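# Push the wheeled drawer pedestal fully under the desk

## Task

Get the rolling drawer pedestal completely beneath the desk so no part of it projects past the desk's front or either side. Its drawer fronts must point out toward the room and run parallel to the desk's front edge. It must not be knocked over or left leaning, and it must stay in that place by itself, not because the robot is holding it.

## Robot and tools

Robot: a two-wheeled differential base with casters, a lifting column carrying a tilting head with two cameras, and two six-joint arms (left and right), each ending in a parallel gripper. Shoulder height S = 0.90 m + column_m. Folded, the robot is 0.73 m long and 0.62 m wide, and its front sits 0.40 m ahead of the column.

Frames: the base frame has its origin on the floor under the column, midway between the drive wheels, with x forward, y to the left and z up. left_hand and right_hand are reported in this frame as the point where the fingers meet (fingertips 8 mm farther); quat_wxyz maps (0,0,1) to the finger direction. The odometry frame is the base frame as it was when the scene began. base_odometry counts wheel rotation only, so slipping shows up as false travel.

execute_actions: arguments are "actions" (a list holding one action, or empty to just read state and images) and optional "cameras" (names from cam_head_left, cam_head_right, cam_left_wrist, cam_right_wrist, nav_camera, or "all"; omitted or null means all, [] means none). One action may contain:
- "base": exactly one key. translate_m is a relative straight drive in metres, -3 to 3, positive forward; rotate_rad is a relative turn on the spot in radians, -3.2 to 3.2, positive counter-clockwise seen from above. No sideways motion. Both are offsets from where the base last measured itself. Very long moves are refused, so split them.
- "joints": a dictionary of absolute targets by name, any subset. column_m 0 to 0.8 (m); head_tilt_rad -0.61 to 1.308 (positive looks down); for each arm, left_/right_joint1_rad -2.879 to 2.879, joint2 0 to 3.141, joint3 0 to 3.019, joint4 -1.692 to 1.57, joint5 -1.57 to 1.57 (positive swings the hand to the robot's right), joint6 -2.094 to 2.094 (hand roll), and left_/right_gripper_m 0 (closed) to 0.093, the fingertip gap in metres.
- "speeds": optional caps for this action only, translate_m 0.05 to 0.8 m/s and rotate_rad 0.1 to 1 rad/s; defaults are the maxima. It does not slow arms.
All motions in an action begin together. Any unknown key or out-of-range number rejects the whole call with no motion. Joints you omit may still be driving toward earlier targets.

Arm geometry (typical): with joint1 at -1.57 (left) or 1.57 (right) and joints 5, 6 at 0, the arm sits in a forward-facing vertical plane 0.23 m to that side. Let a = j2 - 0.35, b = 1.05 + j2 - j3, c = b - j4 (c = 1.57 means fingers straight down). The hand point is about 0.12 + 0.39 sin a + 0.38 cos b + 0.25 cos c ahead and S + 0.39 cos a - 0.38 sin b - 0.25 sin c high. Real hands land lower and nearer the column by up to ~5 cm. Reach is about 1 m from the shoulder. For low work, extend the arm fingers-down 0.45 to 0.5 m ahead with column_m at 0.3, then lower the column; below 0.4 m height the housing blocks hands closer than 0.45 m ahead. Tiny target changes (under ~0.03 rad, 0.08 for joints 2 and 3) may not move anything; touch gently in 0.05 rad steps from your previous target.

wait: "seconds" 0 to 10; commands nothing new and returns state and images.
zoom_image: "camera" and "region" [x0, y0, x1, y1] in pixels of that camera's latest full image, at most 504 by 504, origin top-left.
read_manual: optional "section" ("licences"); returns licence text only.
finished_scene: "scene" is the current scene number; it ends the scene irreversibly and reports success. Call it only once the pedestal rests correctly on its own.

Cameras: head cameras look ahead, tilted down by about head_tilt_rad, 0.91 to 1.03 m + column_m high. nav_camera is at the base front, 0.23 m up, looking forward, good for seeing the pedestal and desk gap. Wrist cameras look along the fingers, angled 0.62 rad toward the hand's +x.

Result lines: base_status and joint_status say how each motion ended: "done", "off_target" (stopped short, may still push), "contact_stop" (base stalled or column touched; target dropped), "time_out", "not_followed" (a self-collision check held an arm's targets, shown with "joint command not followed" and a "cause:" line). on_its_own reports uncommanded behaviour; "held at" is a held target, not a position. turned_by_wheels vs turned_by_imu: a gap over ~4% and at least 0.05 rad means a collision or slip and a heading error of about that gap. base_tilt gives forward/right lean in degrees (about 1 degree fixed bias); a drop of 0.5 degrees or more in forward during a move means the robot is leaning back. motor_effort lists left_wheel and right_wheel in percent (positive pushes forward, peak in brackets); effort outside the rest range suggests pushing on something. wheel_motors_off = 1 means wheel motors are cut.

Pitfalls: the base stops only when a wheel stalls; after a contact_stop back off 0.05 m before turning or retrying. Pushing hard for ~3 s cuts the wheel motors for 2 s and the base stops holding. A desk top between 0.30 m and S - 0.26 m high can ride over the housing and strike the column. The column stops descending when a hand's load changes (touchdown); then it refuses to go down until raised 0.2 m. A blocked arm keeps pushing and can overheat; resend its reported joint positions as targets to relax it. Never let the arms strike or squeeze each other. Push the pedestal slowly and squarely so it neither tips nor twists, and keep a held load within gripper and arm capacity.

Each tool is called as name(argument=value, ...), one argument or row to a line, values as JSON.

## Session

execute_actions(
  actions=[],
)

Scene clock: 0.00 s.
base_odometry: x=+0.000 y=+0.000 heading=+0.000 (m, m, rad; odometry frame)
turned_by_wheels: +0.000 (rad since the last result)
turned_by_imu: +0.000 (rad since the last result)
base_tilt: forward=+0.4 right=+0.2 (deg)
base_status: not commanded
joint_positions: column_m=+0.556 head_tilt_rad=+0.884 left_joint1_rad=-1.561 left_joint2_rad=+0.874 left_joint3_rad=+0.410 left_joint4_rad=-0.928 left_joint5_rad=+0.006 left_joint6_rad=-0.060 left_gripper_m=+0.095 right_joint1_rad=+1.557 right_joint2_rad=+0.882 right_joint3_rad=+0.414 right_joint4_rad=-0.995 right_joint5_rad=+0.011 right_joint6_rad=+0.065 right_gripper_m=+0.094
joint_status: not commanded
wheel_motors_off: 0
motor_effort: left_wheel=+3 right_wheel=-1 (%)
left_hand: x=+0.1528 y=+0.2257 z=+1.2504 quat_wxyz=(+0.420, +0.032, -0.907, -0.013) (m; base frame)
right_hand: x=+0.1434 y=-0.2302 z=+1.2624 quat_wxyz=(+0.452, -0.032, -0.891, +0.024) (m; base frame)
pictures: cam_head_left, cam_head_right, cam_left_wrist, cam_right_wrist, nav_camera
Images, in order (width x height): cam_head_left 672x504, cam_head_right 672x504, cam_left_wrist 616x616, cam_right_wrist 616x616, nav_camera 672x504.

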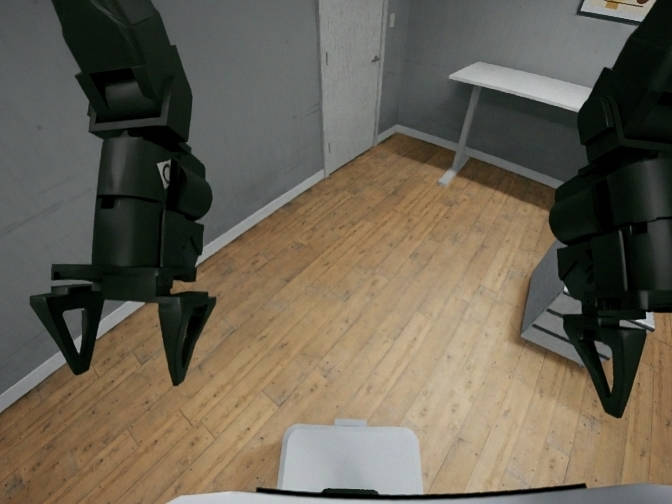

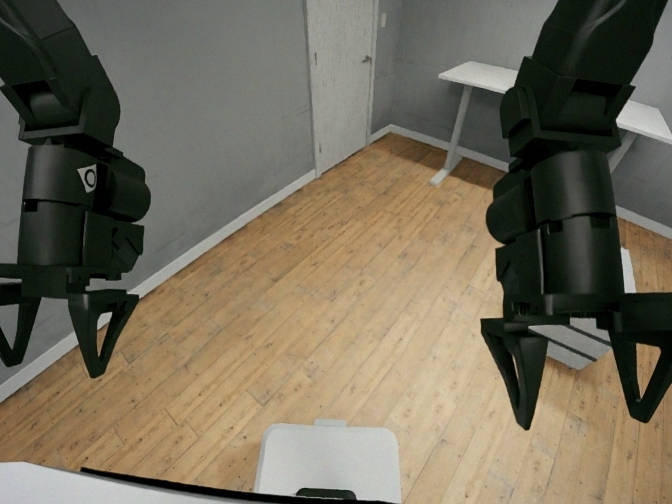

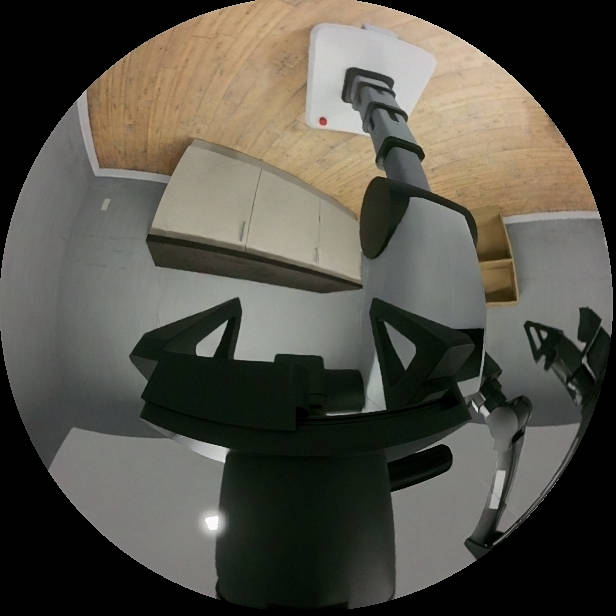

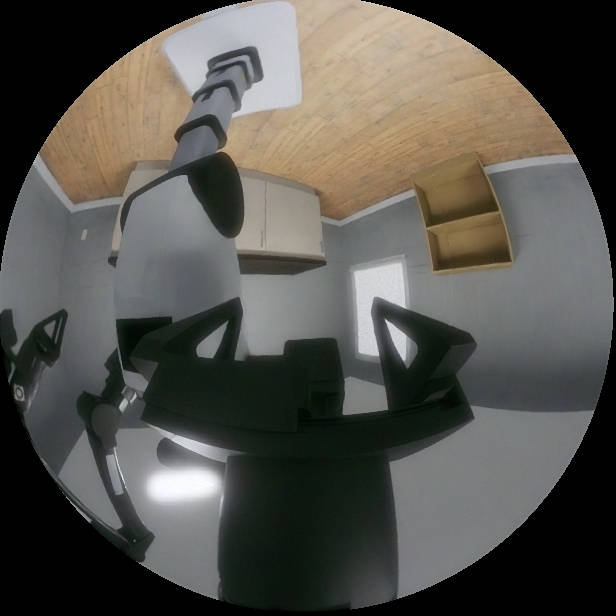

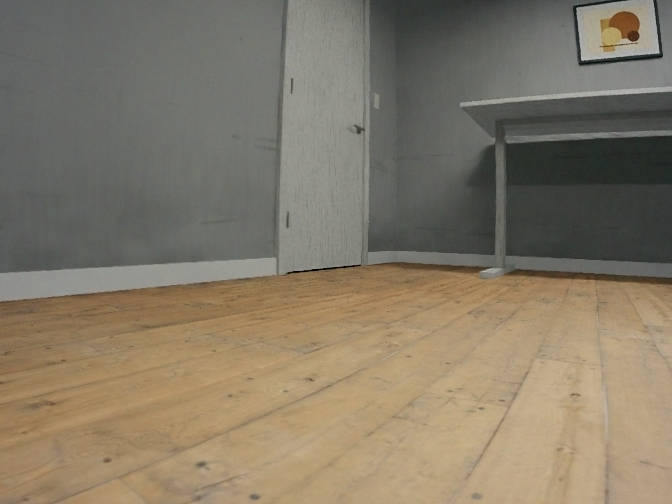

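execute_actions(
  actions=[
    {"base":{"rotate_rad":-0.75}},
  ],
  cameras=["cam_head_left","nav_camera"],
)

Scene clock: 3.83 s.
base_odometry: x=+0.000 y=+0.000 heading=-0.749 (m, m, rad; odometry frame)
turned_by_wheels: -0.749 (rad since the last result)
turned_by_imu: -0.740 (rad since the last result)
base_tilt: forward=+0.4 right=+0.1 (deg)
base_status: done
joint_positions: column_m=+0.556 head_tilt_rad=+0.884 left_joint1_rad=-1.561 left_joint2_rad=+0.874 left_joint3_rad=+0.410 left_joint4_rad=-0.928 left_joint5_rad=+0.006 left_joint6_rad=-0.060 left_gripper_m=+0.095 right_joint1_rad=+1.557 right_joint2_rad=+0.882 right_joint3_rad=+0.414 right_joint4_rad=-0.995 right_joint5_rad=+0.011 right_joint6_rad=+0.065 right_gripper_m=+0.094
joint_status: not commanded
wheel_motors_off: 0
motor_effort: left_wheel=+2(36) right_wheel=-1(38) (%)
left_hand: x=+0.1528 y=+0.2257 z=+1.2504 quat_wxyz=(+0.420, +0.032, -0.907, -0.013) (m; base frame)
right_hand: x=+0.1434 y=-0.2302 z=+1.2624 quat_wxyz=(+0.452, -0.032, -0.891, +0.024) (m; base frame)
pictures: cam_head_left, nav_camera
Images, in order (width x height): cam_head_left 672x504, nav_camera 672x504.

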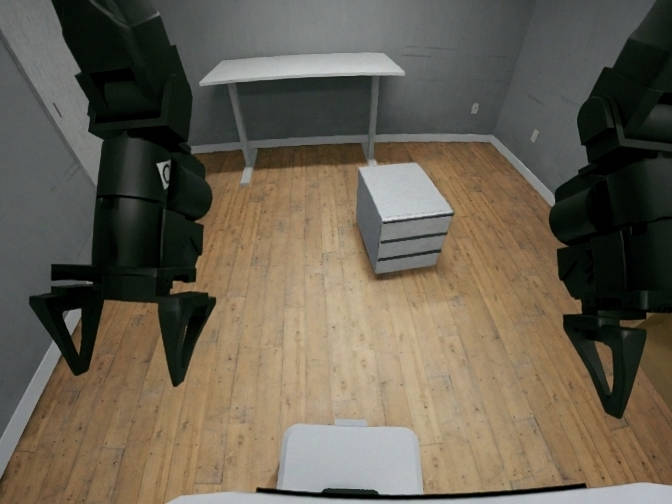

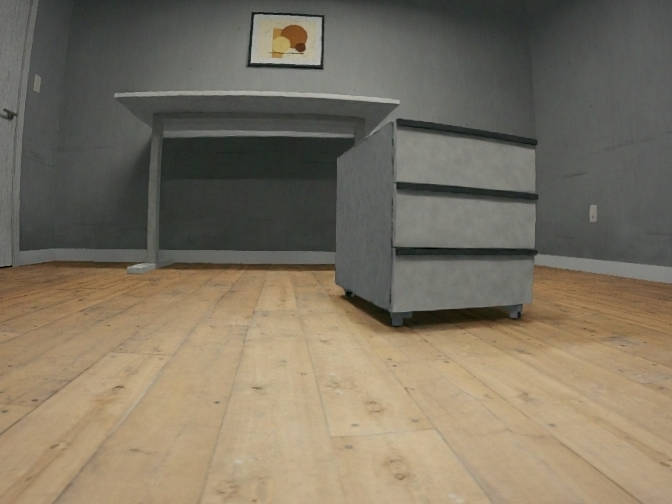

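execute_actions(
  actions=[
    {"base":{"rotate_rad":-0.685}},
  ],
  cameras=[],
)

execute_actions(
  actions=[
    {"base":{"translate_m":1.09}},
  ],
  cameras=[],
)

execute_actions(
  actions=[
    {"base":{"rotate_rad":1.135}},
  ],
  cameras=["cam_head_left","nav_camera"],
)

Scene clock: 23.87 s.
base_odometry: x=+0.000 y=+0.000 heading=-1.434 (m, m, rad; odometry frame)
turned_by_wheels: -0.684 (rad since the last result)
turned_by_imu: -0.677 (rad since the last result)
base_tilt: forward=+0.4 right=+0.1 (deg)
base_status: done
joint_positions: column_m=+0.556 head_tilt_rad=+0.884 left_joint1_rad=-1.561 left_joint2_rad=+0.874 left_joint3_rad=+0.410 left_joint4_rad=-0.928 left_joint5_rad=+0.006 left_joint6_rad=-0.060 left_gripper_m=+0.095 right_joint1_rad=+1.557 right_joint2_rad=+0.882 right_joint3_rad=+0.414 right_joint4_rad=-0.995 right_joint5_rad=+0.011 right_joint6_rad=+0.065 right_gripper_m=+0.094
joint_status: not commanded
wheel_motors_off: 0
motor_effort: left_wheel=+2(27) right_wheel=-3(26) (%)
left_hand: x=+0.1528 y=+0.2257 z=+1.2504 quat_wxyz=(+0.420, +0.032, -0.907, -0.013) (m; base frame)
right_hand: x=+0.1434 y=-0.2302 z=+1.2624 quat_wxyz=(+0.452, -0.032, -0.891, +0.024) (m; base frame)
pictures: none
No camera images: the call's "cameras" was empty. Leave "cameras" out to get every camera's image.

Scene clock: 27.40 s.
base_odometry: x=+0.149 y=-1.080 heading=-1.434 (m, m, rad; odometry frame)
turned_by_wheels: +0.000 (rad since the last result)
turned_by_imu: +0.001 (rad since the last result)
base_tilt: forward=+0.4 right=+0.1 (deg)
base_status: done
joint_positions: column_m=+0.556 head_tilt_rad=+0.884 left_joint1_rad=-1.561 left_joint2_rad=+0.874 left_joint3_rad=+0.411 left_joint4_rad=-0.928 left_joint5_rad=+0.006 left_joint6_rad=-0.060 left_gripper_m=+0.095 right_joint1_rad=+1.557 right_joint2_rad=+0.882 right_joint3_rad=+0.416 right_joint4_rad=-0.995 right_joint5_rad=+0.011 right_joint6_rad=+0.065 right_gripper_m=+0.094
joint_status: not commanded
wheel_motors_off: 0
motor_effort: left_wheel=+0(49) right_wheel=+1(42) (%)
left_hand: x=+0.1535 y=+0.2257 z=+1.2503 quat_wxyz=(+0.420, +0.032, -0.907, -0.013) (m; base frame)
right_hand: x=+0.1442 y=-0.2302 z=+1.2622 quat_wxyz=(+0.451, -0.032, -0.892, +0.024) (m; base frame)
pictures: none
No camera images: the call's "cameras" was empty. Leave "cameras" out to get every camera's image.

Scene clock: 29.83 s.
base_odometry: x=+0.149 y=-1.080 heading=-0.299 (m, m, rad; odometry frame)
turned_by_wheels: +1.134 (rad since the last result)
turned_by_imu: +1.122 (rad since the last result)
base_tilt: forward=+0.4 right=+0.2 (deg)
base_status: done
joint_positions: column_m=+0.556 head_tilt_rad=+0.884 left_joint1_rad=-1.561 left_joint2_rad=+0.874 left_joint3_rad=+0.411 left_joint4_rad=-0.928 left_joint5_rad=+0.006 left_joint6_rad=-0.060 left_gripper_m=+0.095 right_joint1_rad=+1.557 right_joint2_rad=+0.882 right_joint3_rad=+0.416 right_joint4_rad=-0.995 right_joint5_rad=+0.011 right_joint6_rad=+0.065 right_gripper_m=+0.094
joint_status: not commanded
wheel_motors_off: 0
motor_effort: left_wheel=-1(44) right_wheel=+1(30) (%)
left_hand: x=+0.1535 y=+0.2257 z=+1.2503 quat_wxyz=(+0.420, +0.032, -0.907, -0.013) (m; base frame)
right_hand: x=+0.1442 y=-0.2302 z=+1.2622 quat_wxyz=(+0.451, -0.032, -0.892, +0.024) (m; base frame)
pictures: cam_head_left, nav_camera
Images, in order (width x height): cam_head_left 672x504, nav_camera 672x504.

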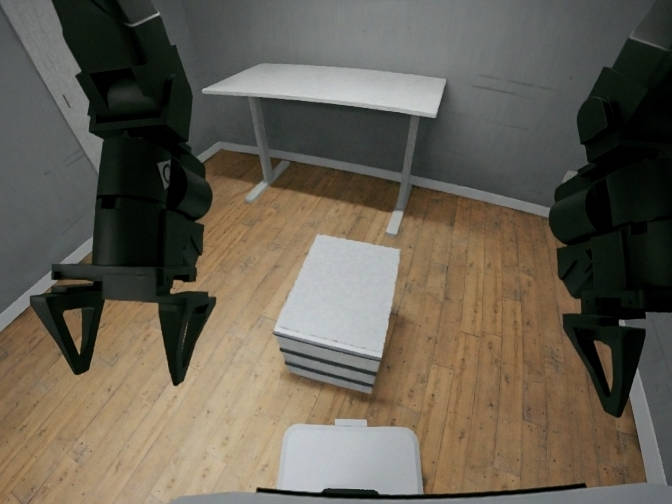

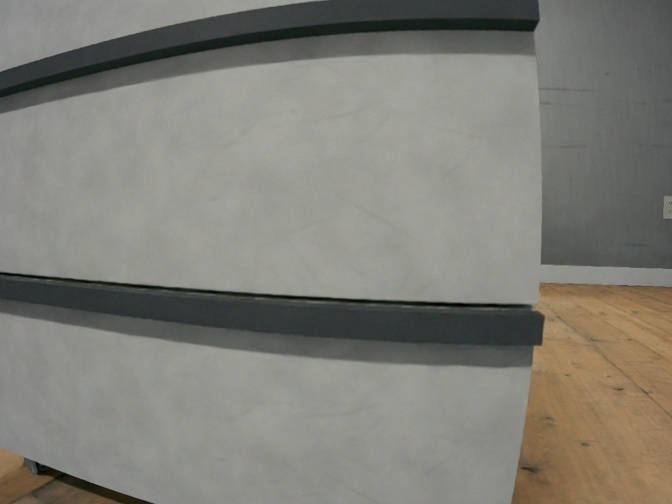

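Closer than estimated; push gently.

execute_actions(
  actions=[
    {"base":{"translate_m":0.6},"speeds":{"translate_m":0.15}},
  ],
  cameras=["cam_head_left"],
)

Scene clock: 37.10 s.
base_odometry: x=+0.722 y=-1.256 heading=-0.298 (m, m, rad; odometry frame)
turned_by_wheels: +0.001 (rad since the last result)
turned_by_imu: +0.003 (rad since the last result)
base_tilt: forward=+0.4 right=+0.2 (deg)
base_status: done
joint_positions: column_m=+0.556 head_tilt_rad=+0.884 left_joint1_rad=-1.561 left_joint2_rad=+0.872 left_joint3_rad=+0.409 left_joint4_rad=-0.928 left_joint5_rad=+0.006 left_joint6_rad=-0.060 left_gripper_m=+0.095 right_joint1_rad=+1.557 right_joint2_rad=+0.880 right_joint3_rad=+0.415 right_joint4_rad=-0.995 right_joint5_rad=+0.011 right_joint6_rad=+0.065 right_gripper_m=+0.094
joint_status: not commanded
wheel_motors_off: 0
motor_effort: left_wheel=+2(42) right_wheel=+0(47) (%)
left_hand: x=+0.1530 y=+0.2257 z=+1.2506 quat_wxyz=(+0.420, +0.032, -0.907, -0.013) (m; base frame)
right_hand: x=+0.1440 y=-0.2302 z=+1.2624 quat_wxyz=(+0.451, -0.032, -0.892, +0.024) (m; base frame)
pictures: cam_head_left
Images, in order (width x height): cam_head_left 672x504.

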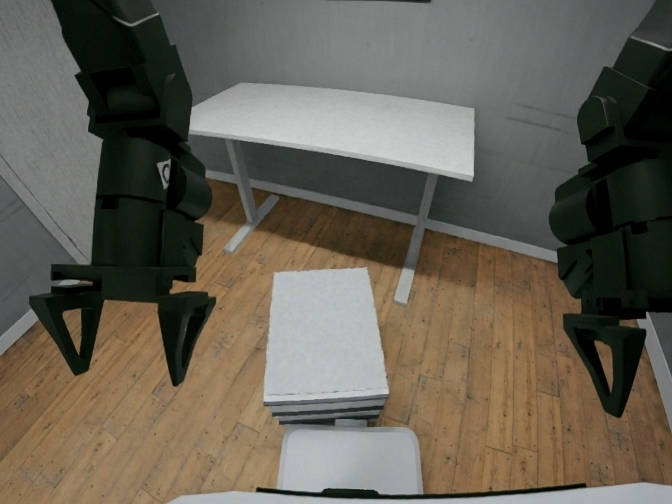

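execute_actions(
  actions=[
    {"base":{"translate_m":0.45},"speeds":{"translate_m":0.15}},
  ],
  cameras=["cam_head_left"],
)

Scene clock: 43.93 s.
base_odometry: x=+1.152 y=-1.389 heading=-0.298 (m, m, rad; odometry frame)
turned_by_wheels: +0.001 (rad since the last result)
turned_by_imu: +0.002 (rad since the last result)
base_tilt: forward=+0.4 right=+0.1 (deg)
base_status: done
joint_positions: column_m=+0.556 head_tilt_rad=+0.884 left_joint1_rad=-1.561 left_joint2_rad=+0.872 left_joint3_rad=+0.409 left_joint4_rad=-0.928 left_joint5_rad=+0.006 left_joint6_rad=-0.060 left_gripper_m=+0.095 right_joint1_rad=+1.557 right_joint2_rad=+0.880 right_joint3_rad=+0.415 right_joint4_rad=-0.995 right_joint5_rad=+0.011 right_joint6_rad=+0.065 right_gripper_m=+0.094
joint_status: not commanded
wheel_motors_off: 0
motor_effort: left_wheel=+2(40) right_wheel=+1(30) (%)
left_hand: x=+0.1527 y=+0.2257 z=+1.2506 quat_wxyz=(+0.420, +0.032, -0.907, -0.013) (m; base frame)
right_hand: x=+0.1442 y=-0.2302 z=+1.2623 quat_wxyz=(+0.451, -0.032, -0.892, +0.024) (m; base frame)
pictures: cam_head_left
Images, in order (width x height): cam_head_left 672x504.

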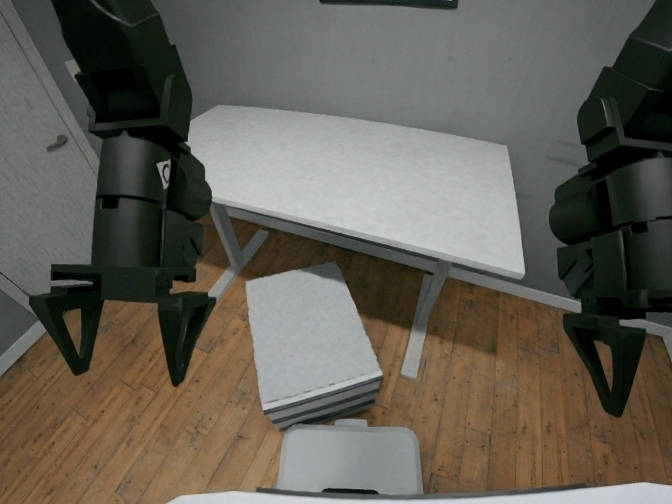

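execute_actions(
  actions=[
    {"base":{"translate_m":-0.2}},
  ],
  cameras=[],
)

execute_actions(
  actions=[
    {"base":{"rotate_rad":-1.48}},
  ],
  cameras=[],
)

execute_actions(
  actions=[
    {"base":{"translate_m":-0.45}},
  ],
  cameras=[],
)

execute_actions(
  actions=[
    {"base":{"rotate_rad":1.07}},
  ],
  cameras=["cam_head_left"],
)

Scene clock: 52.27 s.
base_odometry: x=+0.961 y=-1.330 heading=-0.300 (m, m, rad; odometry frame)
turned_by_wheels: -0.002 (rad since the last result)
turned_by_imu: -0.001 (rad since the last result)
base_tilt: forward=+0.4 right=+0.2 (deg)
base_status: done
joint_positions: column_m=+0.556 head_tilt_rad=+0.884 left_joint1_rad=-1.561 left_joint2_rad=+0.871 left_joint3_rad=+0.405 left_joint4_rad=-0.928 left_joint5_rad=+0.006 left_joint6_rad=-0.060 left_gripper_m=+0.095 right_joint1_rad=+1.557 right_joint2_rad=+0.879 right_joint3_rad=+0.411 right_joint4_rad=-0.995 right_joint5_rad=+0.011 right_joint6_rad=+0.065 right_gripper_m=+0.094
joint_status: not commanded
wheel_motors_off: 0
motor_effort: left_wheel=-1(28) right_wheel=+0(37) (%)
left_hand: x=+0.1509 y=+0.2257 z=+1.2513 quat_wxyz=(+0.421, +0.032, -0.906, -0.013) (m; base frame)
right_hand: x=+0.1424 y=-0.2302 z=+1.2630 quat_wxyz=(+0.452, -0.032, -0.891, +0.024) (m; base frame)
pictures: none
No camera images: the call's "cameras" was empty. Leave "cameras" out to get every camera's image.

Scene clock: 55.07 s.
base_odometry: x=+0.961 y=-1.330 heading=-1.779 (m, m, rad; odometry frame)
turned_by_wheels: -1.479 (rad since the last result)
turned_by_imu: -1.463 (rad since the last result)
base_tilt: forward=+0.4 right=+0.1 (deg)
base_status: done
joint_positions: column_m=+0.556 head_tilt_rad=+0.884 left_joint1_rad=-1.561 left_joint2_rad=+0.871 left_joint3_rad=+0.405 left_joint4_rad=-0.928 left_joint5_rad=+0.006 left_joint6_rad=-0.060 left_gripper_m=+0.095 right_joint1_rad=+1.557 right_joint2_rad=+0.879 right_joint3_rad=+0.413 right_joint4_rad=-0.995 right_joint5_rad=+0.011 right_joint6_rad=+0.065 right_gripper_m=+0.094
joint_status: not commanded
wheel_motors_off: 0
motor_effort: left_wheel=+3(35) right_wheel=-1(43) (%)
left_hand: x=+0.1509 y=+0.2257 z=+1.2513 quat_wxyz=(+0.421, +0.032, -0.906, -0.013) (m; base frame)
right_hand: x=+0.1430 y=-0.2302 z=+1.2628 quat_wxyz=(+0.451, -0.032, -0.891, +0.024) (m; base frame)
pictures: none
No camera images: the call's "cameras" was empty. Leave "cameras" out to get every camera's image.

Scene clock: 57.50 s.
base_odometry: x=+1.054 y=-0.890 heading=-1.779 (m, m, rad; odometry frame)
turned_by_wheels: -0.001 (rad since the last result)
turned_by_imu: +0.000 (rad since the last result)
base_tilt: forward=+0.4 right=+0.1 (deg)
base_status: done
joint_positions: column_m=+0.556 head_tilt_rad=+0.884 left_joint1_rad=-1.561 left_joint2_rad=+0.871 left_joint3_rad=+0.404 left_joint4_rad=-0.928 left_joint5_rad=+0.006 left_joint6_rad=-0.060 left_gripper_m=+0.095 right_joint1_rad=+1.557 right_joint2_rad=+0.879 right_joint3_rad=+0.411 right_joint4_rad=-0.995 right_joint5_rad=+0.011 right_joint6_rad=+0.065 right_gripper_m=+0.094
joint_status: not commanded
wheel_motors_off: 0
motor_effort: left_wheel=+0(43) right_wheel=-1(44) (%)
left_hand: x=+0.1505 y=+0.2257 z=+1.2514 quat_wxyz=(+0.422, +0.032, -0.906, -0.013) (m; base frame)
right_hand: x=+0.1424 y=-0.2302 z=+1.2630 quat_wxyz=(+0.452, -0.032, -0.891, +0.024) (m; base frame)
pictures: none
No camera images: the call's "cameras" was empty. Leave "cameras" out to get every camera's image.

Scene clock: 59.87 s.
base_odometry: x=+1.054 y=-0.890 heading=-0.710 (m, m, rad; odometry frame)
turned_by_wheels: +1.069 (rad since the last result)
turned_by_imu: +1.058 (rad since the last result)
base_tilt: forward=+0.4 right=+0.2 (deg)
base_status: done
joint_positions: column_m=+0.556 head_tilt_rad=+0.884 left_joint1_rad=-1.561 left_joint2_rad=+0.871 left_joint3_rad=+0.404 left_joint4_rad=-0.928 left_joint5_rad=+0.006 left_joint6_rad=-0.060 left_gripper_m=+0.095 right_joint1_rad=+1.557 right_joint2_rad=+0.879 right_joint3_rad=+0.413 right_joint4_rad=-0.995 right_joint5_rad=+0.011 right_joint6_rad=+0.065 right_gripper_m=+0.094
joint_status: not commanded
wheel_motors_off: 0
motor_effort: left_wheel=-2(31) right_wheel=+3(45) (%)
left_hand: x=+0.1505 y=+0.2257 z=+1.2514 quat_wxyz=(+0.422, +0.032, -0.906, -0.013) (m; base frame)
right_hand: x=+0.1432 y=-0.2302 z=+1.2628 quat_wxyz=(+0.451, -0.032, -0.892, +0.024) (m; base frame)
pictures: cam_head_left
Images, in order (width x height): cam_head_left 672x504.

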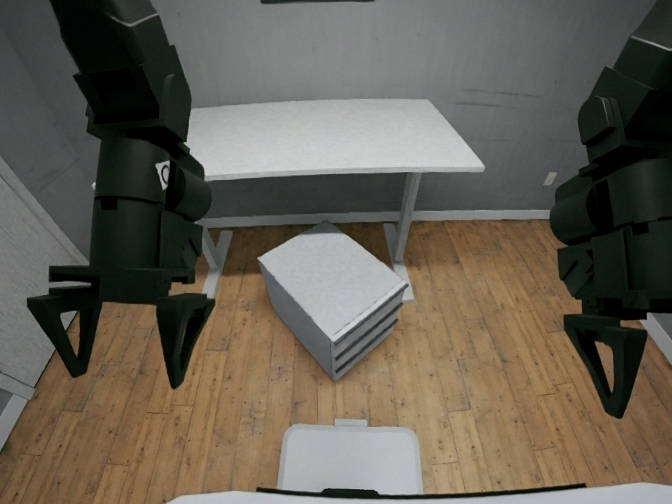

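execute_actions(
  actions=[
    {"base":{"rotate_rad":0.15},"joints":{"column_m":0.13,"left_joint2_rad":1.95,"left_joint3_rad":2.0,"left_joint4_rad":-0.4,"left_gripper_m":0}},
  ],
  cameras=["cam_head_left"],
)

Scene clock: 85.20 s.
base_odometry: x=+1.054 y=-0.890 heading=-0.561 (m, m, rad; odometry frame)
turned_by_wheels: +0.149 (rad since the last result)
turned_by_imu: +0.150 (rad since the last result)
base_tilt: forward=+0.4 right=+0.1 (deg)
base_status: done
joint_positions: column_m=+0.130 head_tilt_rad=+0.884 left_joint1_rad=-1.560 left_joint2_rad=+1.941 left_joint3_rad=+1.982 left_joint4_rad=-0.408 left_joint5_rad=+0.006 left_joint6_rad=-0.060 left_gripper_m=+0.001 right_joint1_rad=+1.557 right_joint2_rad=+0.879 right_joint3_rad=+0.413 right_joint4_rad=-0.995 right_joint5_rad=+0.011 right_joint6_rad=+0.065 right_gripper_m=+0.094
joint_status: all done
wheel_motors_off: 0
motor_effort: left_wheel=-4(26) right_wheel=+3(24) (%)
left_hand: x=+0.7511 y=+0.2322 z=+0.4573 quat_wxyz=(-0.078, +0.032, -0.996, +0.000) (m; base frame)
right_hand: x=+0.1432 y=-0.2302 z=+0.8370 quat_wxyz=(+0.451, -0.032, -0.892, +0.024) (m; base frame)
pictures: cam_head_left
camera_calibration (this result's frames):
cam_head_left: T_world_to_cam=[[0.0398992, -0.99911, -0.0136788, 0.0485502], [-0.729506, -0.0197722, -0.683688, 0.787221], [0.682809, 0.0372574, -0.729646, 0.70343], [0, 0, 0, 1]] pos_world=[0.0920371, 0.0378642, 1.05213]
Images, in order (width x height): cam_head_left 672x504.

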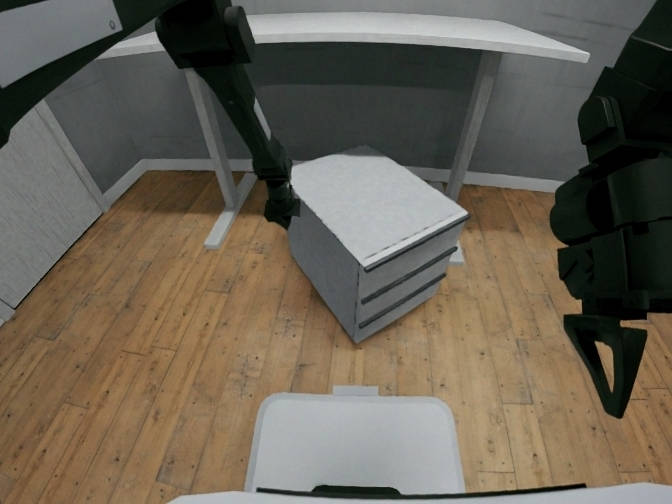

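execute_actions(
  actions=[
    {"base":{"translate_m":0.2},"speeds":{"translate_m":0.1}},
  ],
  cameras=["cam_head_left"],
)

Scene clock: 90.43 s.
base_odometry: x=+1.224 y=-0.996 heading=-0.559 (m, m, rad; odometry frame)
turned_by_wheels: +0.002 (rad since the last result)
turned_by_imu: +0.003 (rad since the last result)
base_tilt: forward=+0.4 right=+0.2 (deg)
base_status: done
joint_positions: column_m=+0.130 head_tilt_rad=+0.884 left_joint1_rad=-1.501 left_joint2_rad=+1.943 left_joint3_rad=+1.982 left_joint4_rad=-0.415 left_joint5_rad=-0.010 left_joint6_rad=-0.061 left_gripper_m=+0.001 right_joint1_rad=+1.557 right_joint2_rad=+0.879 right_joint3_rad=+0.414 right_joint4_rad=-0.995 right_joint5_rad=+0.011 right_joint6_rad=+0.065 right_gripper_m=+0.094
joint_status: not commanded
wheel_motors_off: 0
motor_effort: left_wheel=+2(37) right_wheel=+0(43) (%)
left_hand: x=+0.7473 y=+0.2842 z=+0.4577 quat_wxyz=(-0.075, +0.046, -0.996, -0.034) (m; base frame)
right_hand: x=+0.1438 y=-0.2302 z=+0.8368 quat_wxyz=(+0.451, -0.032, -0.892, +0.024) (m; base frame)
pictures: cam_head_left
camera_calibration (this result's frames):
cam_head_left: T_world_to_cam=[[0.0398992, -0.99911, -0.0136788, 0.0485502], [-0.729506, -0.0197722, -0.683688, 0.787221], [0.682809, 0.0372574, -0.729646, 0.70343], [0, 0, 0, 1]] pos_world=[0.0920371, 0.0378642, 1.05213]
Images, in order (width x height): cam_head_left 672x504.

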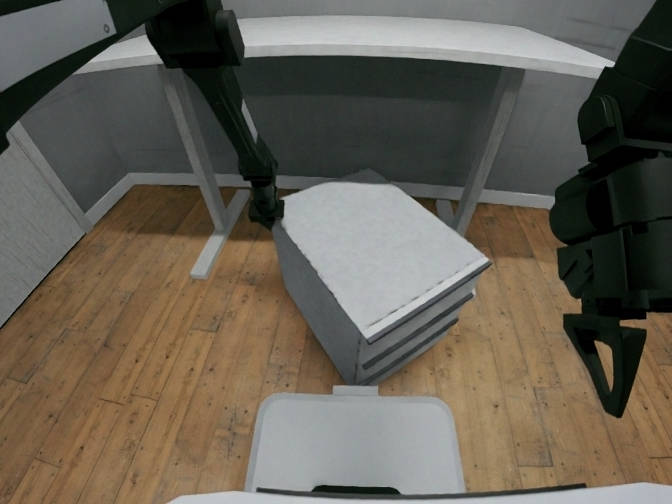

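execute_actions(
  actions=[
    {"joints":{"left_joint1_rad":-1.8}},
  ],
  cameras=["cam_head_left"],
)

Scene clock: 95.33 s.
base_odometry: x=+1.224 y=-0.996 heading=-0.559 (m, m, rad; odometry frame)
turned_by_wheels: +0.000 (rad since the last result)
turned_by_imu: +0.001 (rad since the last result)
base_tilt: forward=+0.4 right=+0.1 (deg)
base_status: not commanded
joint_positions: column_m=+0.130 head_tilt_rad=+0.884 left_joint1_rad=-1.719 left_joint2_rad=+1.939 left_joint3_rad=+1.982 left_joint4_rad=-0.415 left_joint5_rad=-0.019 left_joint6_rad=-0.082 left_gripper_m=+0.001 right_joint1_rad=+1.557 right_joint2_rad=+0.879 right_joint3_rad=+0.414 right_joint4_rad=-0.995 right_joint5_rad=+0.011 right_joint6_rad=+0.065 right_gripper_m=+0.094
joint_status: left_joint1_rad time_out (moved -0.217 of -0.299)
wheel_motors_off: 0
on_its_own: left_joint1_rad reads -1.719 and still pushes toward -1.800 since a time_out
motor_effort: left_wheel=+8(11) right_wheel=-6(10) (%)
left_hand: x=+0.7464 y=+0.1052 z=+0.4660 quat_wxyz=(-0.073, +0.009, -0.995, +0.060) (m; base frame)
right_hand: x=+0.1438 y=-0.2302 z=+0.8368 quat_wxyz=(+0.451, -0.032, -0.892, +0.024) (m; base frame)
pictures: cam_head_left
camera_calibration (this result's frames):
cam_head_left: T_world_to_cam=[[0.0398992, -0.99911, -0.0136788, 0.0485502], [-0.729506, -0.0197722, -0.683688, 0.787221], [0.682809, 0.0372574, -0.729646, 0.70343], [0, 0, 0, 1]] pos_world=[0.0920371, 0.0378642, 1.05213]
Images, in order (width x height): cam_head_left 672x504.

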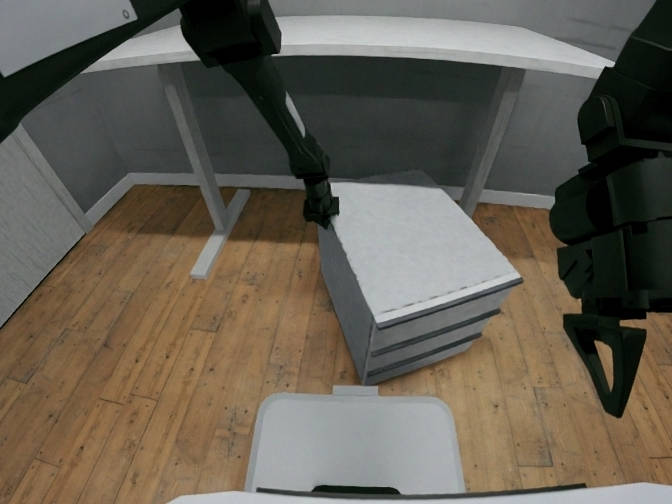

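execute_actions(
  actions=[
    {"joints":{"left_joint1_rad":-1.70,"right_joint1_rad":1.2,"right_gripper_m":0}},
  ],
  cameras=[],
)

execute_actions(
  actions=[
    {"joints":{"right_joint2_rad":1.95,"right_joint3_rad":2.0,"right_joint4_rad":-1.1}},
  ],
  cameras=["cam_head_left"],
)

Scene clock: 100.53 s.
base_odometry: x=+1.224 y=-0.996 heading=-0.559 (m, m, rad; odometry frame)
turned_by_wheels: +0.000 (rad since the last result)
turned_by_imu: +0.001 (rad since the last result)
base_tilt: forward=+0.4 right=+0.2 (deg)
base_status: not commanded
joint_positions: column_m=+0.130 head_tilt_rad=+0.884 left_joint1_rad=-1.706 left_joint2_rad=+1.939 left_joint3_rad=+1.982 left_joint4_rad=-0.415 left_joint5_rad=+0.004 left_joint6_rad=-0.069 left_gripper_m=+0.001 right_joint1_rad=+1.199 right_joint2_rad=+0.879 right_joint3_rad=+0.414 right_joint4_rad=-0.995 right_joint5_rad=+0.011 right_joint6_rad=+0.065 right_gripper_m=+0.000
joint_status: all done
wheel_motors_off: 0
motor_effort: left_wheel=+4(8) right_wheel=-5(6) (%)
left_hand: x=+0.7469 y=+0.1116 z=+0.4652 quat_wxyz=(-0.073, +0.005, -0.995, +0.065) (m; base frame)
right_hand: x=+0.1365 y=-0.3003 z=+0.8494 quat_wxyz=(+0.441, -0.181, -0.871, +0.121) (m; base frame)
pictures: none
No camera images: the call's "cameras" was empty. Leave "cameras" out to get every camera's image.

Scene clock: 102.43 s.
base_odometry: x=+1.224 y=-0.996 heading=-0.559 (m, m, rad; odometry frame)
turned_by_wheels: +0.000 (rad since the last result)
turned_by_imu: +0.000 (rad since the last result)
base_tilt: forward=+0.4 right=+0.1 (deg)
base_status: not commanded
joint_positions: column_m=+0.130 head_tilt_rad=+0.884 left_joint1_rad=-1.706 left_joint2_rad=+1.939 left_joint3_rad=+1.982 left_joint4_rad=-0.415 left_joint5_rad=+0.004 left_joint6_rad=-0.068 left_gripper_m=+0.001 right_joint1_rad=+1.199 right_joint2_rad=+1.941 right_joint3_rad=+1.997 right_joint4_rad=-1.095 right_joint5_rad=+0.011 right_joint6_rad=+0.065 right_gripper_m=+0.000
joint_status: all done
wheel_motors_off: 0
motor_effort: left_wheel=+2(4) right_wheel=-2(2) (%)
left_hand: x=+0.7469 y=+0.1116 z=+0.4652 quat_wxyz=(-0.073, +0.005, -0.995, +0.065) (m; base frame)
right_hand: x=+0.5714 y=-0.4916 z=+0.5335 quat_wxyz=(+0.246, -0.160, -0.945, +0.145) (m; base frame)
pictures: cam_head_left
camera_calibration (this result's frames):
cam_head_left: T_world_to_cam=[[0.0398992, -0.99911, -0.0136788, 0.0485502], [-0.729506, -0.0197722, -0.683688, 0.787221], [0.682809, 0.0372574, -0.729646, 0.70343], [0, 0, 0, 1]] pos_world=[0.0920371, 0.0378642, 1.05213]
Images, in order (width x height): cam_head_left 672x504.

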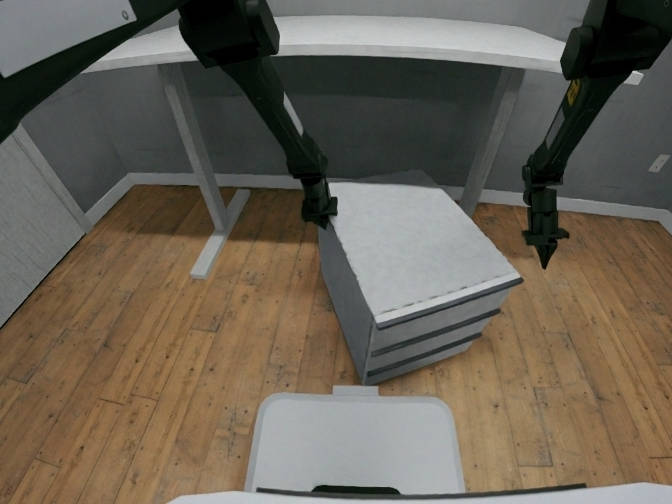

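execute_actions(
  actions=[
    {"joints":{"right_joint2_rad":2.1,"right_joint4_rad":-0.95}},
  ],
  cameras=[],
)

execute_actions(
  actions=[
    {"joints":{"right_joint1_rad":1.5}},
  ],
  cameras=["cam_head_left"],
)

Scene clock: 106.47 s.
base_odometry: x=+1.224 y=-0.996 heading=-0.559 (m, m, rad; odometry frame)
turned_by_wheels: +0.000 (rad since the last result)
turned_by_imu: +0.001 (rad since the last result)
base_tilt: forward=+0.4 right=+0.2 (deg)
base_status: not commanded
joint_positions: column_m=+0.130 head_tilt_rad=+0.884 left_joint1_rad=-1.706 left_joint2_rad=+1.939 left_joint3_rad=+1.982 left_joint4_rad=-0.415 left_joint5_rad=+0.004 left_joint6_rad=-0.068 left_gripper_m=+0.001 right_joint1_rad=+1.199 right_joint2_rad=+2.108 right_joint3_rad=+1.987 right_joint4_rad=-0.954 right_joint5_rad=+0.011 right_joint6_rad=+0.065 right_gripper_m=+0.000
joint_status: all done
wheel_motors_off: 0
motor_effort: left_wheel=+2(2) right_wheel=+1(1) (%)
left_hand: x=+0.7469 y=+0.1116 z=+0.4652 quat_wxyz=(-0.073, +0.005, -0.995, +0.065) (m; base frame)
right_hand: x=+0.4962 y=-0.5069 z=+0.4448 quat_wxyz=(+0.263, -0.162, -0.940, +0.143) (m; base frame)
pictures: none
No camera images: the call's "cameras" was empty. Leave "cameras" out to get every camera's image.

Scene clock: 108.70 s.
base_odometry: x=+1.224 y=-0.996 heading=-0.559 (m, m, rad; odometry frame)
turned_by_wheels: +0.000 (rad since the last result)
turned_by_imu: +0.000 (rad since the last result)
base_tilt: forward=+0.4 right=+0.2 (deg)
base_status: not commanded
joint_positions: column_m=+0.130 head_tilt_rad=+0.884 left_joint1_rad=-1.629 left_joint2_rad=+1.939 left_joint3_rad=+1.982 left_joint4_rad=-0.406 left_joint5_rad=-0.018 left_joint6_rad=-0.069 left_gripper_m=+0.001 right_joint1_rad=+1.419 right_joint2_rad=+2.100 right_joint3_rad=+1.978 right_joint4_rad=-0.963 right_joint5_rad=+0.037 right_joint6_rad=+0.019 right_gripper_m=+0.000
joint_status: right_joint1_rad time_out (moved +0.220 of +0.301)
wheel_motors_off: 0
on_its_own: right_joint1_rad reads +1.419 and still pushes toward +1.500 since a time_out
motor_effort: left_wheel=-1(5) right_wheel=+5(9) (%)
left_hand: x=+0.7523 y=+0.1794 z=+0.4599 quat_wxyz=(-0.080, +0.023, -0.996, +0.020) (m; base frame)
right_hand: x=+0.5158 y=-0.3474 z=+0.4112 quat_wxyz=(+0.276, -0.059, -0.957, +0.073) (m; base frame)
pictures: cam_head_left
camera_calibration (this result's frames):
cam_head_left: T_world_to_cam=[[0.0398992, -0.99911, -0.0136788, 0.0485502], [-0.729506, -0.0197722, -0.683688, 0.787221], [0.682809, 0.0372574, -0.729646, 0.70343], [0, 0, 0, 1]] pos_world=[0.0920371, 0.0378642, 1.05213]
Images, in order (width x height): cam_head_left 672x504.

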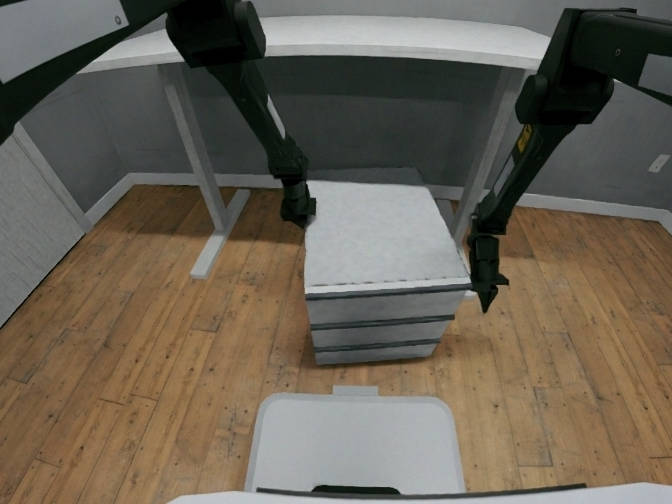

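execute_actions(
  actions=[
    {"joints":{"right_joint1_rad":1.64,"left_joint1_rad":-1.6}},
  ],
  cameras=["cam_head_left"],
)

Scene clock: 114.13 s.
base_odometry: x=+1.224 y=-0.996 heading=-0.559 (m, m, rad; odometry frame)
turned_by_wheels: +0.000 (rad since the last result)
turned_by_imu: +0.001 (rad since the last result)
base_tilt: forward=+0.4 right=+0.2 (deg)
base_status: not commanded
joint_positions: column_m=+0.130 head_tilt_rad=+0.884 left_joint1_rad=-1.548 left_joint2_rad=+1.938 left_joint3_rad=+1.982 left_joint4_rad=-0.404 left_joint5_rad=-0.010 left_joint6_rad=-0.058 left_gripper_m=+0.001 right_joint1_rad=+1.553 right_joint2_rad=+2.109 right_joint3_rad=+1.975 right_joint4_rad=-0.967 right_joint5_rad=+0.037 right_joint6_rad=+0.042 right_gripper_m=+0.000
joint_status: left_joint1_rad off_target (ended at -1.547, target -1.600); right_joint1_rad time_out (moved +0.134 of +0.221)
wheel_motors_off: 0
on_its_own: right_joint1_rad reads +1.553 and still pushes toward +1.640 since a time_out
motor_effort: left_wheel=-2(4) right_wheel=+5(8) (%)
left_hand: x=+0.7538 y=+0.2454 z=+0.4596 quat_wxyz=(-0.082, +0.034, -0.996, -0.013) (m; base frame)
right_hand: x=+0.5120 y=-0.2455 z=+0.3998 quat_wxyz=(+0.284, -0.021, -0.958, +0.030) (m; base frame)
pictures: cam_head_left
camera_calibration (this result's frames):
cam_head_left: T_world_to_cam=[[0.0398992, -0.99911, -0.0136788, 0.0485502], [-0.729506, -0.0197722, -0.683688, 0.787221], [0.682809, 0.0372574, -0.729646, 0.70343], [0, 0, 0, 1]] pos_world=[0.0920371, 0.0378642, 1.05213]
Images, in order (width x height): cam_head_left 672x504.

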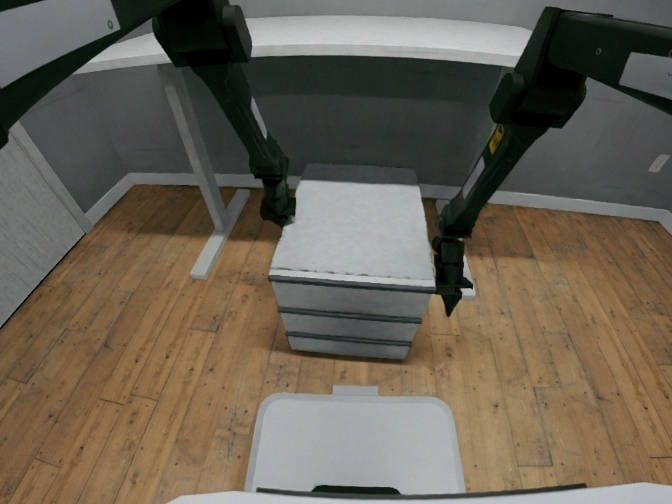

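execute_actions(
  actions=[
    {"joints":{"right_joint1_rad":1.74,"left_joint1_rad":-1.47}},
  ],
  cameras=["cam_head_left"],
)

execute_actions(
  actions=[
    {"joints":{"right_joint1_rad":1.5,"left_joint1_rad":-1.3}},
  ],
  cameras=[],
)

execute_actions(
  actions=[
    {"joints":{"column_m":0.3,"right_joint1_rad":1.56,"left_joint1_rad":-1.56,"right_joint2_rad":0.88,"right_joint3_rad":0.41,"right_joint4_rad":-0.99,"left_joint2_rad":0.88,"left_joint3_rad":0.41,"left_joint4_rad":-0.93}},
  ],
  cameras=["cam_head_left"],
)

Scene clock: 126.40 s.
base_odometry: x=+1.224 y=-0.996 heading=-0.559 (m, m, rad; odometry frame)
turned_by_wheels: +0.000 (rad since the last result)
turned_by_imu: +0.001 (rad since the last result)
base_tilt: forward=+0.4 right=+0.2 (deg)
base_status: not commanded
joint_positions: column_m=+0.130 head_tilt_rad=+0.884 left_joint1_rad=-1.464 left_joint2_rad=+1.939 left_joint3_rad=+1.982 left_joint4_rad=-0.404 left_joint5_rad=+0.005 left_joint6_rad=-0.058 left_gripper_m=+0.001 right_joint1_rad=+1.651 right_joint2_rad=+2.119 right_joint3_rad=+1.970 right_joint4_rad=-0.969 right_joint5_rad=+0.014 right_joint6_rad=+0.062 right_gripper_m=+0.000
joint_status: right_joint1_rad time_out (moved +0.099 of +0.187); the others done
wheel_motors_off: 0
on_its_own: right_joint1_rad reads +1.651 and still pushes toward +1.740 since a time_out
motor_effort: left_wheel=-3(4) right_wheel=+7(7) (%)
left_hand: x=+0.7512 y=+0.3129 z=+0.4630 quat_wxyz=(-0.083, +0.052, -0.994, -0.043) (m; base frame)
right_hand: x=+0.5017 y=-0.1665 z=+0.3979 quat_wxyz=(+0.293, +0.002, -0.956, -0.012) (m; base frame)
pictures: cam_head_left
camera_calibration (this result's frames):
cam_head_left: T_world_to_cam=[[0.0398992, -0.99911, -0.0136788, 0.0485502], [-0.729506, -0.0197722, -0.683688, 0.787221], [0.682809, 0.0372574, -0.729646, 0.70343], [0, 0, 0, 1]] pos_world=[0.0920371, 0.0378642, 1.05213]
Images, in order (width x height): cam_head_left 672x504.

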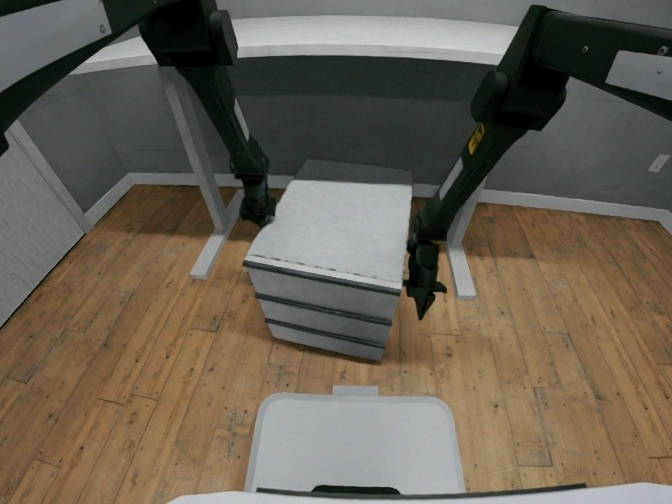

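not run: a stop came earlier in this reply.

not run: a stop came earlier in this reply.

execute_actions(
  actions=[
    {"joints":{"right_joint1_rad":1.5,"left_joint1_rad":-1.3}},
  ],
  cameras=[],
)

execute_actions(
  actions=[
    {"joints":{"column_m":0.3,"right_joint1_rad":1.56,"left_joint1_rad":-1.56,"right_joint2_rad":0.88,"right_joint3_rad":0.41,"right_joint4_rad":-0.99,"left_joint2_rad":0.88,"left_joint3_rad":0.41,"left_joint4_rad":-0.93},"base":{"translate_m":-0.1}},
  ],
  cameras=[],
)

execute_actions(
  actions=[
    {"base":{"rotate_rad":-0.6}},
  ],
  cameras=[],
)

execute_actions(
  actions=[
    {"base":{"translate_m":-0.4}},
  ],
  cameras=[],
)

execute_actions(
  actions=[
    {"base":{"rotate_rad":0.45}},
  ],
  cameras=["cam_head_left","nav_camera"],
)

Scene clock: 134.07 s.
base_odometry: x=+1.224 y=-0.996 heading=-0.559 (m, m, rad; odometry frame)
turned_by_wheels: +0.000 (rad since the last result)
turned_by_imu: +0.001 (rad since the last result)
base_tilt: forward=+0.4 right=+0.1 (deg)
base_status: not commanded
joint_positions: column_m=+0.130 head_tilt_rad=+0.884 left_joint1_rad=-1.305 left_joint2_rad=+1.939 left_joint3_rad=+1.982 left_joint4_rad=-0.404 left_joint5_rad=+0.005 left_joint6_rad=-0.058 left_gripper_m=+0.001 right_joint1_rad=+1.506 right_joint2_rad=+2.114 right_joint3_rad=+1.988 right_joint4_rad=-0.957 right_joint5_rad=+0.013 right_joint6_rad=+0.062 right_gripper_m=+0.000
joint_status: all done
wheel_motors_off: 0
motor_effort: left_wheel=+1(3) right_wheel=-2(8) (%)
left_hand: x=+0.7391 y=+0.4428 z=+0.4840 quat_wxyz=(-0.084, +0.085, -0.986, -0.115) (m; base frame)
right_hand: x=+0.5173 y=-0.2772 z=+0.3980 quat_wxyz=(+0.275, -0.051, -0.959, +0.037) (m; base frame)
pictures: none
No camera images: the call's "cameras" was empty. Leave "cameras" out to get every camera's image.

Scene clock: 136.90 s.
base_odometry: x=+1.139 y=-0.943 heading=-0.561 (m, m, rad; odometry frame)
turned_by_wheels: -0.002 (rad since the last result)
turned_by_imu: -0.002 (rad since the last result)
base_tilt: forward=+0.4 right=+0.2 (deg)
base_status: done
joint_positions: column_m=+0.300 head_tilt_rad=+0.884 left_joint1_rad=-1.551 left_joint2_rad=+0.888 left_joint3_rad=+0.405 left_joint4_rad=-0.919 left_joint5_rad=+0.005 left_joint6_rad=-0.058 left_gripper_m=+0.001 right_joint1_rad=+1.565 right_joint2_rad=+0.886 right_joint3_rad=+0.407 right_joint4_rad=-0.982 right_joint5_rad=+0.013 right_joint6_rad=+0.062 right_gripper_m=+0.000
joint_status: all done
wheel_motors_off: 0
motor_effort: left_wheel=-1(42) right_wheel=+1(41) (%)
left_hand: x=+0.1487 y=+0.2279 z=+0.9933 quat_wxyz=(+0.425, +0.035, -0.904, -0.016) (m; base frame)
right_hand: x=+0.1408 y=-0.2288 z=+1.0052 quat_wxyz=(+0.451, -0.027, -0.892, +0.021) (m; base frame)
pictures: none
No camera images: the call's "cameras" was empty. Leave "cameras" out to get every camera's image.

Scene clock: 138.77 s.
base_odometry: x=+1.139 y=-0.943 heading=-1.161 (m, m, rad; odometry frame)
turned_by_wheels: -0.599 (rad since the last result)
turned_by_imu: -0.591 (rad since the last result)
base_tilt: forward=+0.4 right=+0.2 (deg)
base_status: done
joint_positions: column_m=+0.300 head_tilt_rad=+0.884 left_joint1_rad=-1.552 left_joint2_rad=+0.888 left_joint3_rad=+0.405 left_joint4_rad=-0.919 left_joint5_rad=+0.005 left_joint6_rad=-0.058 left_gripper_m=+0.001 right_joint1_rad=+1.565 right_joint2_rad=+0.886 right_joint3_rad=+0.409 right_joint4_rad=-0.982 right_joint5_rad=+0.013 right_joint6_rad=+0.062 right_gripper_m=+0.000
joint_status: not commanded
wheel_motors_off: 0
motor_effort: left_wheel=+2(37) right_wheel=+0(41) (%)
left_hand: x=+0.1487 y=+0.2277 z=+0.9933 quat_wxyz=(+0.425, +0.035, -0.904, -0.016) (m; base frame)
right_hand: x=+0.1416 y=-0.2288 z=+1.0049 quat_wxyz=(+0.450, -0.027, -0.892, +0.021) (m; base frame)
pictures: none
No camera images: the call's "cameras" was empty. Leave "cameras" out to get every camera's image.

Scene clock: 141.00 s.
base_odometry: x=+0.980 y=-0.576 heading=-1.161 (m, m, rad; odometry frame)
turned_by_wheels: -0.001 (rad since the last result)
turned_by_imu: -0.001 (rad since the last result)
base_tilt: forward=+0.4 right=+0.2 (deg)
base_status: done
joint_positions: column_m=+0.300 head_tilt_rad=+0.884 left_joint1_rad=-1.552 left_joint2_rad=+0.886 left_joint3_rad=+0.406 left_joint4_rad=-0.919 left_joint5_rad=+0.005 left_joint6_rad=-0.058 left_gripper_m=+0.001 right_joint1_rad=+1.565 right_joint2_rad=+0.885 right_joint3_rad=+0.409 right_joint4_rad=-0.982 right_joint5_rad=+0.013 right_joint6_rad=+0.062 right_gripper_m=+0.000
joint_status: not commanded
wheel_motors_off: 0
motor_effort: left_wheel=+0(43) right_wheel=+0(46) (%)
left_hand: x=+0.1493 y=+0.2278 z=+0.9933 quat_wxyz=(+0.424, +0.035, -0.905, -0.016) (m; base frame)
right_hand: x=+0.1418 y=-0.2288 z=+1.0049 quat_wxyz=(+0.450, -0.027, -0.892, +0.021) (m; base frame)
pictures: none
No camera images: the call's "cameras" was empty. Leave "cameras" out to get every camera's image.

Scene clock: 142.63 s.
base_odometry: x=+0.980 y=-0.576 heading=-0.712 (m, m, rad; odometry frame)
turned_by_wheels: +0.449 (rad since the last result)
turned_by_imu: +0.443 (rad since the last result)
base_tilt: forward=+0.4 right=+0.2 (deg)
base_status: done
joint_positions: column_m=+0.300 head_tilt_rad=+0.884 left_joint1_rad=-1.552 left_joint2_rad=+0.886 left_joint3_rad=+0.406 left_joint4_rad=-0.919 left_joint5_rad=+0.005 left_joint6_rad=-0.058 left_gripper_m=+0.001 right_joint1_rad=+1.565 right_joint2_rad=+0.885 right_joint3_rad=+0.410 right_joint4_rad=-0.982 right_joint5_rad=+0.013 right_joint6_rad=+0.062 right_gripper_m=+0.000
joint_status: not commanded
wheel_motors_off: 0
motor_effort: left_wheel=-2(31) right_wheel=+3(44) (%)
left_hand: x=+0.1493 y=+0.2278 z=+0.9933 quat_wxyz=(+0.424, +0.035, -0.905, -0.016) (m; base frame)
right_hand: x=+0.1424 y=-0.2288 z=+1.0047 quat_wxyz=(+0.449, -0.027, -0.893, +0.021) (m; base frame)
pictures: cam_head_left, nav_camera
camera_calibration (this result's frames):
cam_head_left: T_world_to_cam=[[0.0398992, -0.99911, -0.0136788, 0.050873], [-0.729506, -0.0197722, -0.683688, 0.903318], [0.682809, 0.0372574, -0.729646, 0.82733], [0, 0, 0, 1]] pos_world=[0.0920371, 0.0378642, 1.22194]
Images, in order (width x height): cam_head_left 672x504, nav_camera 672x504.

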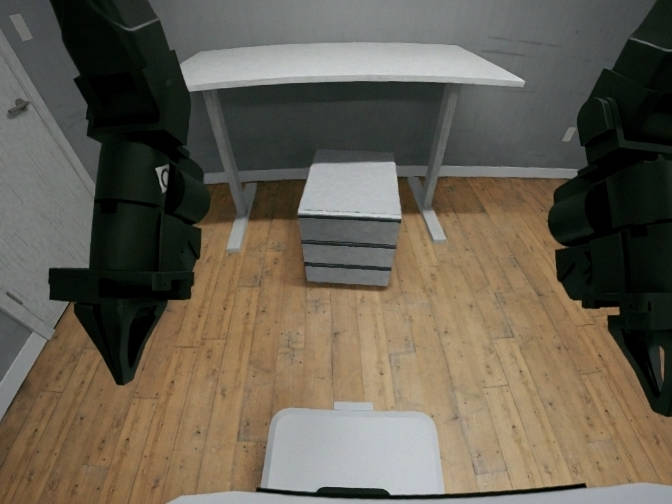

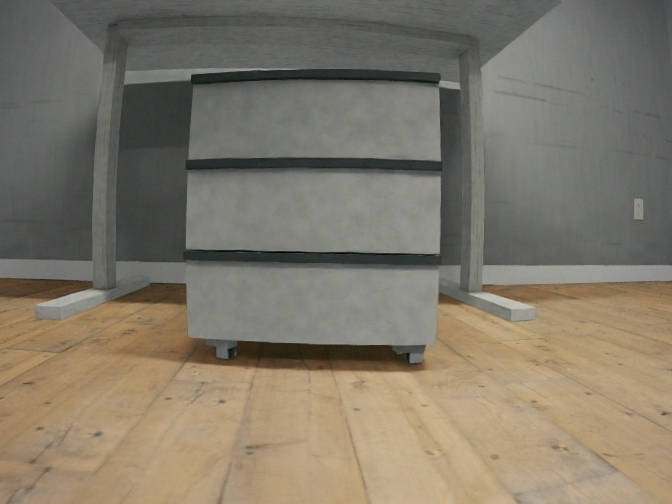

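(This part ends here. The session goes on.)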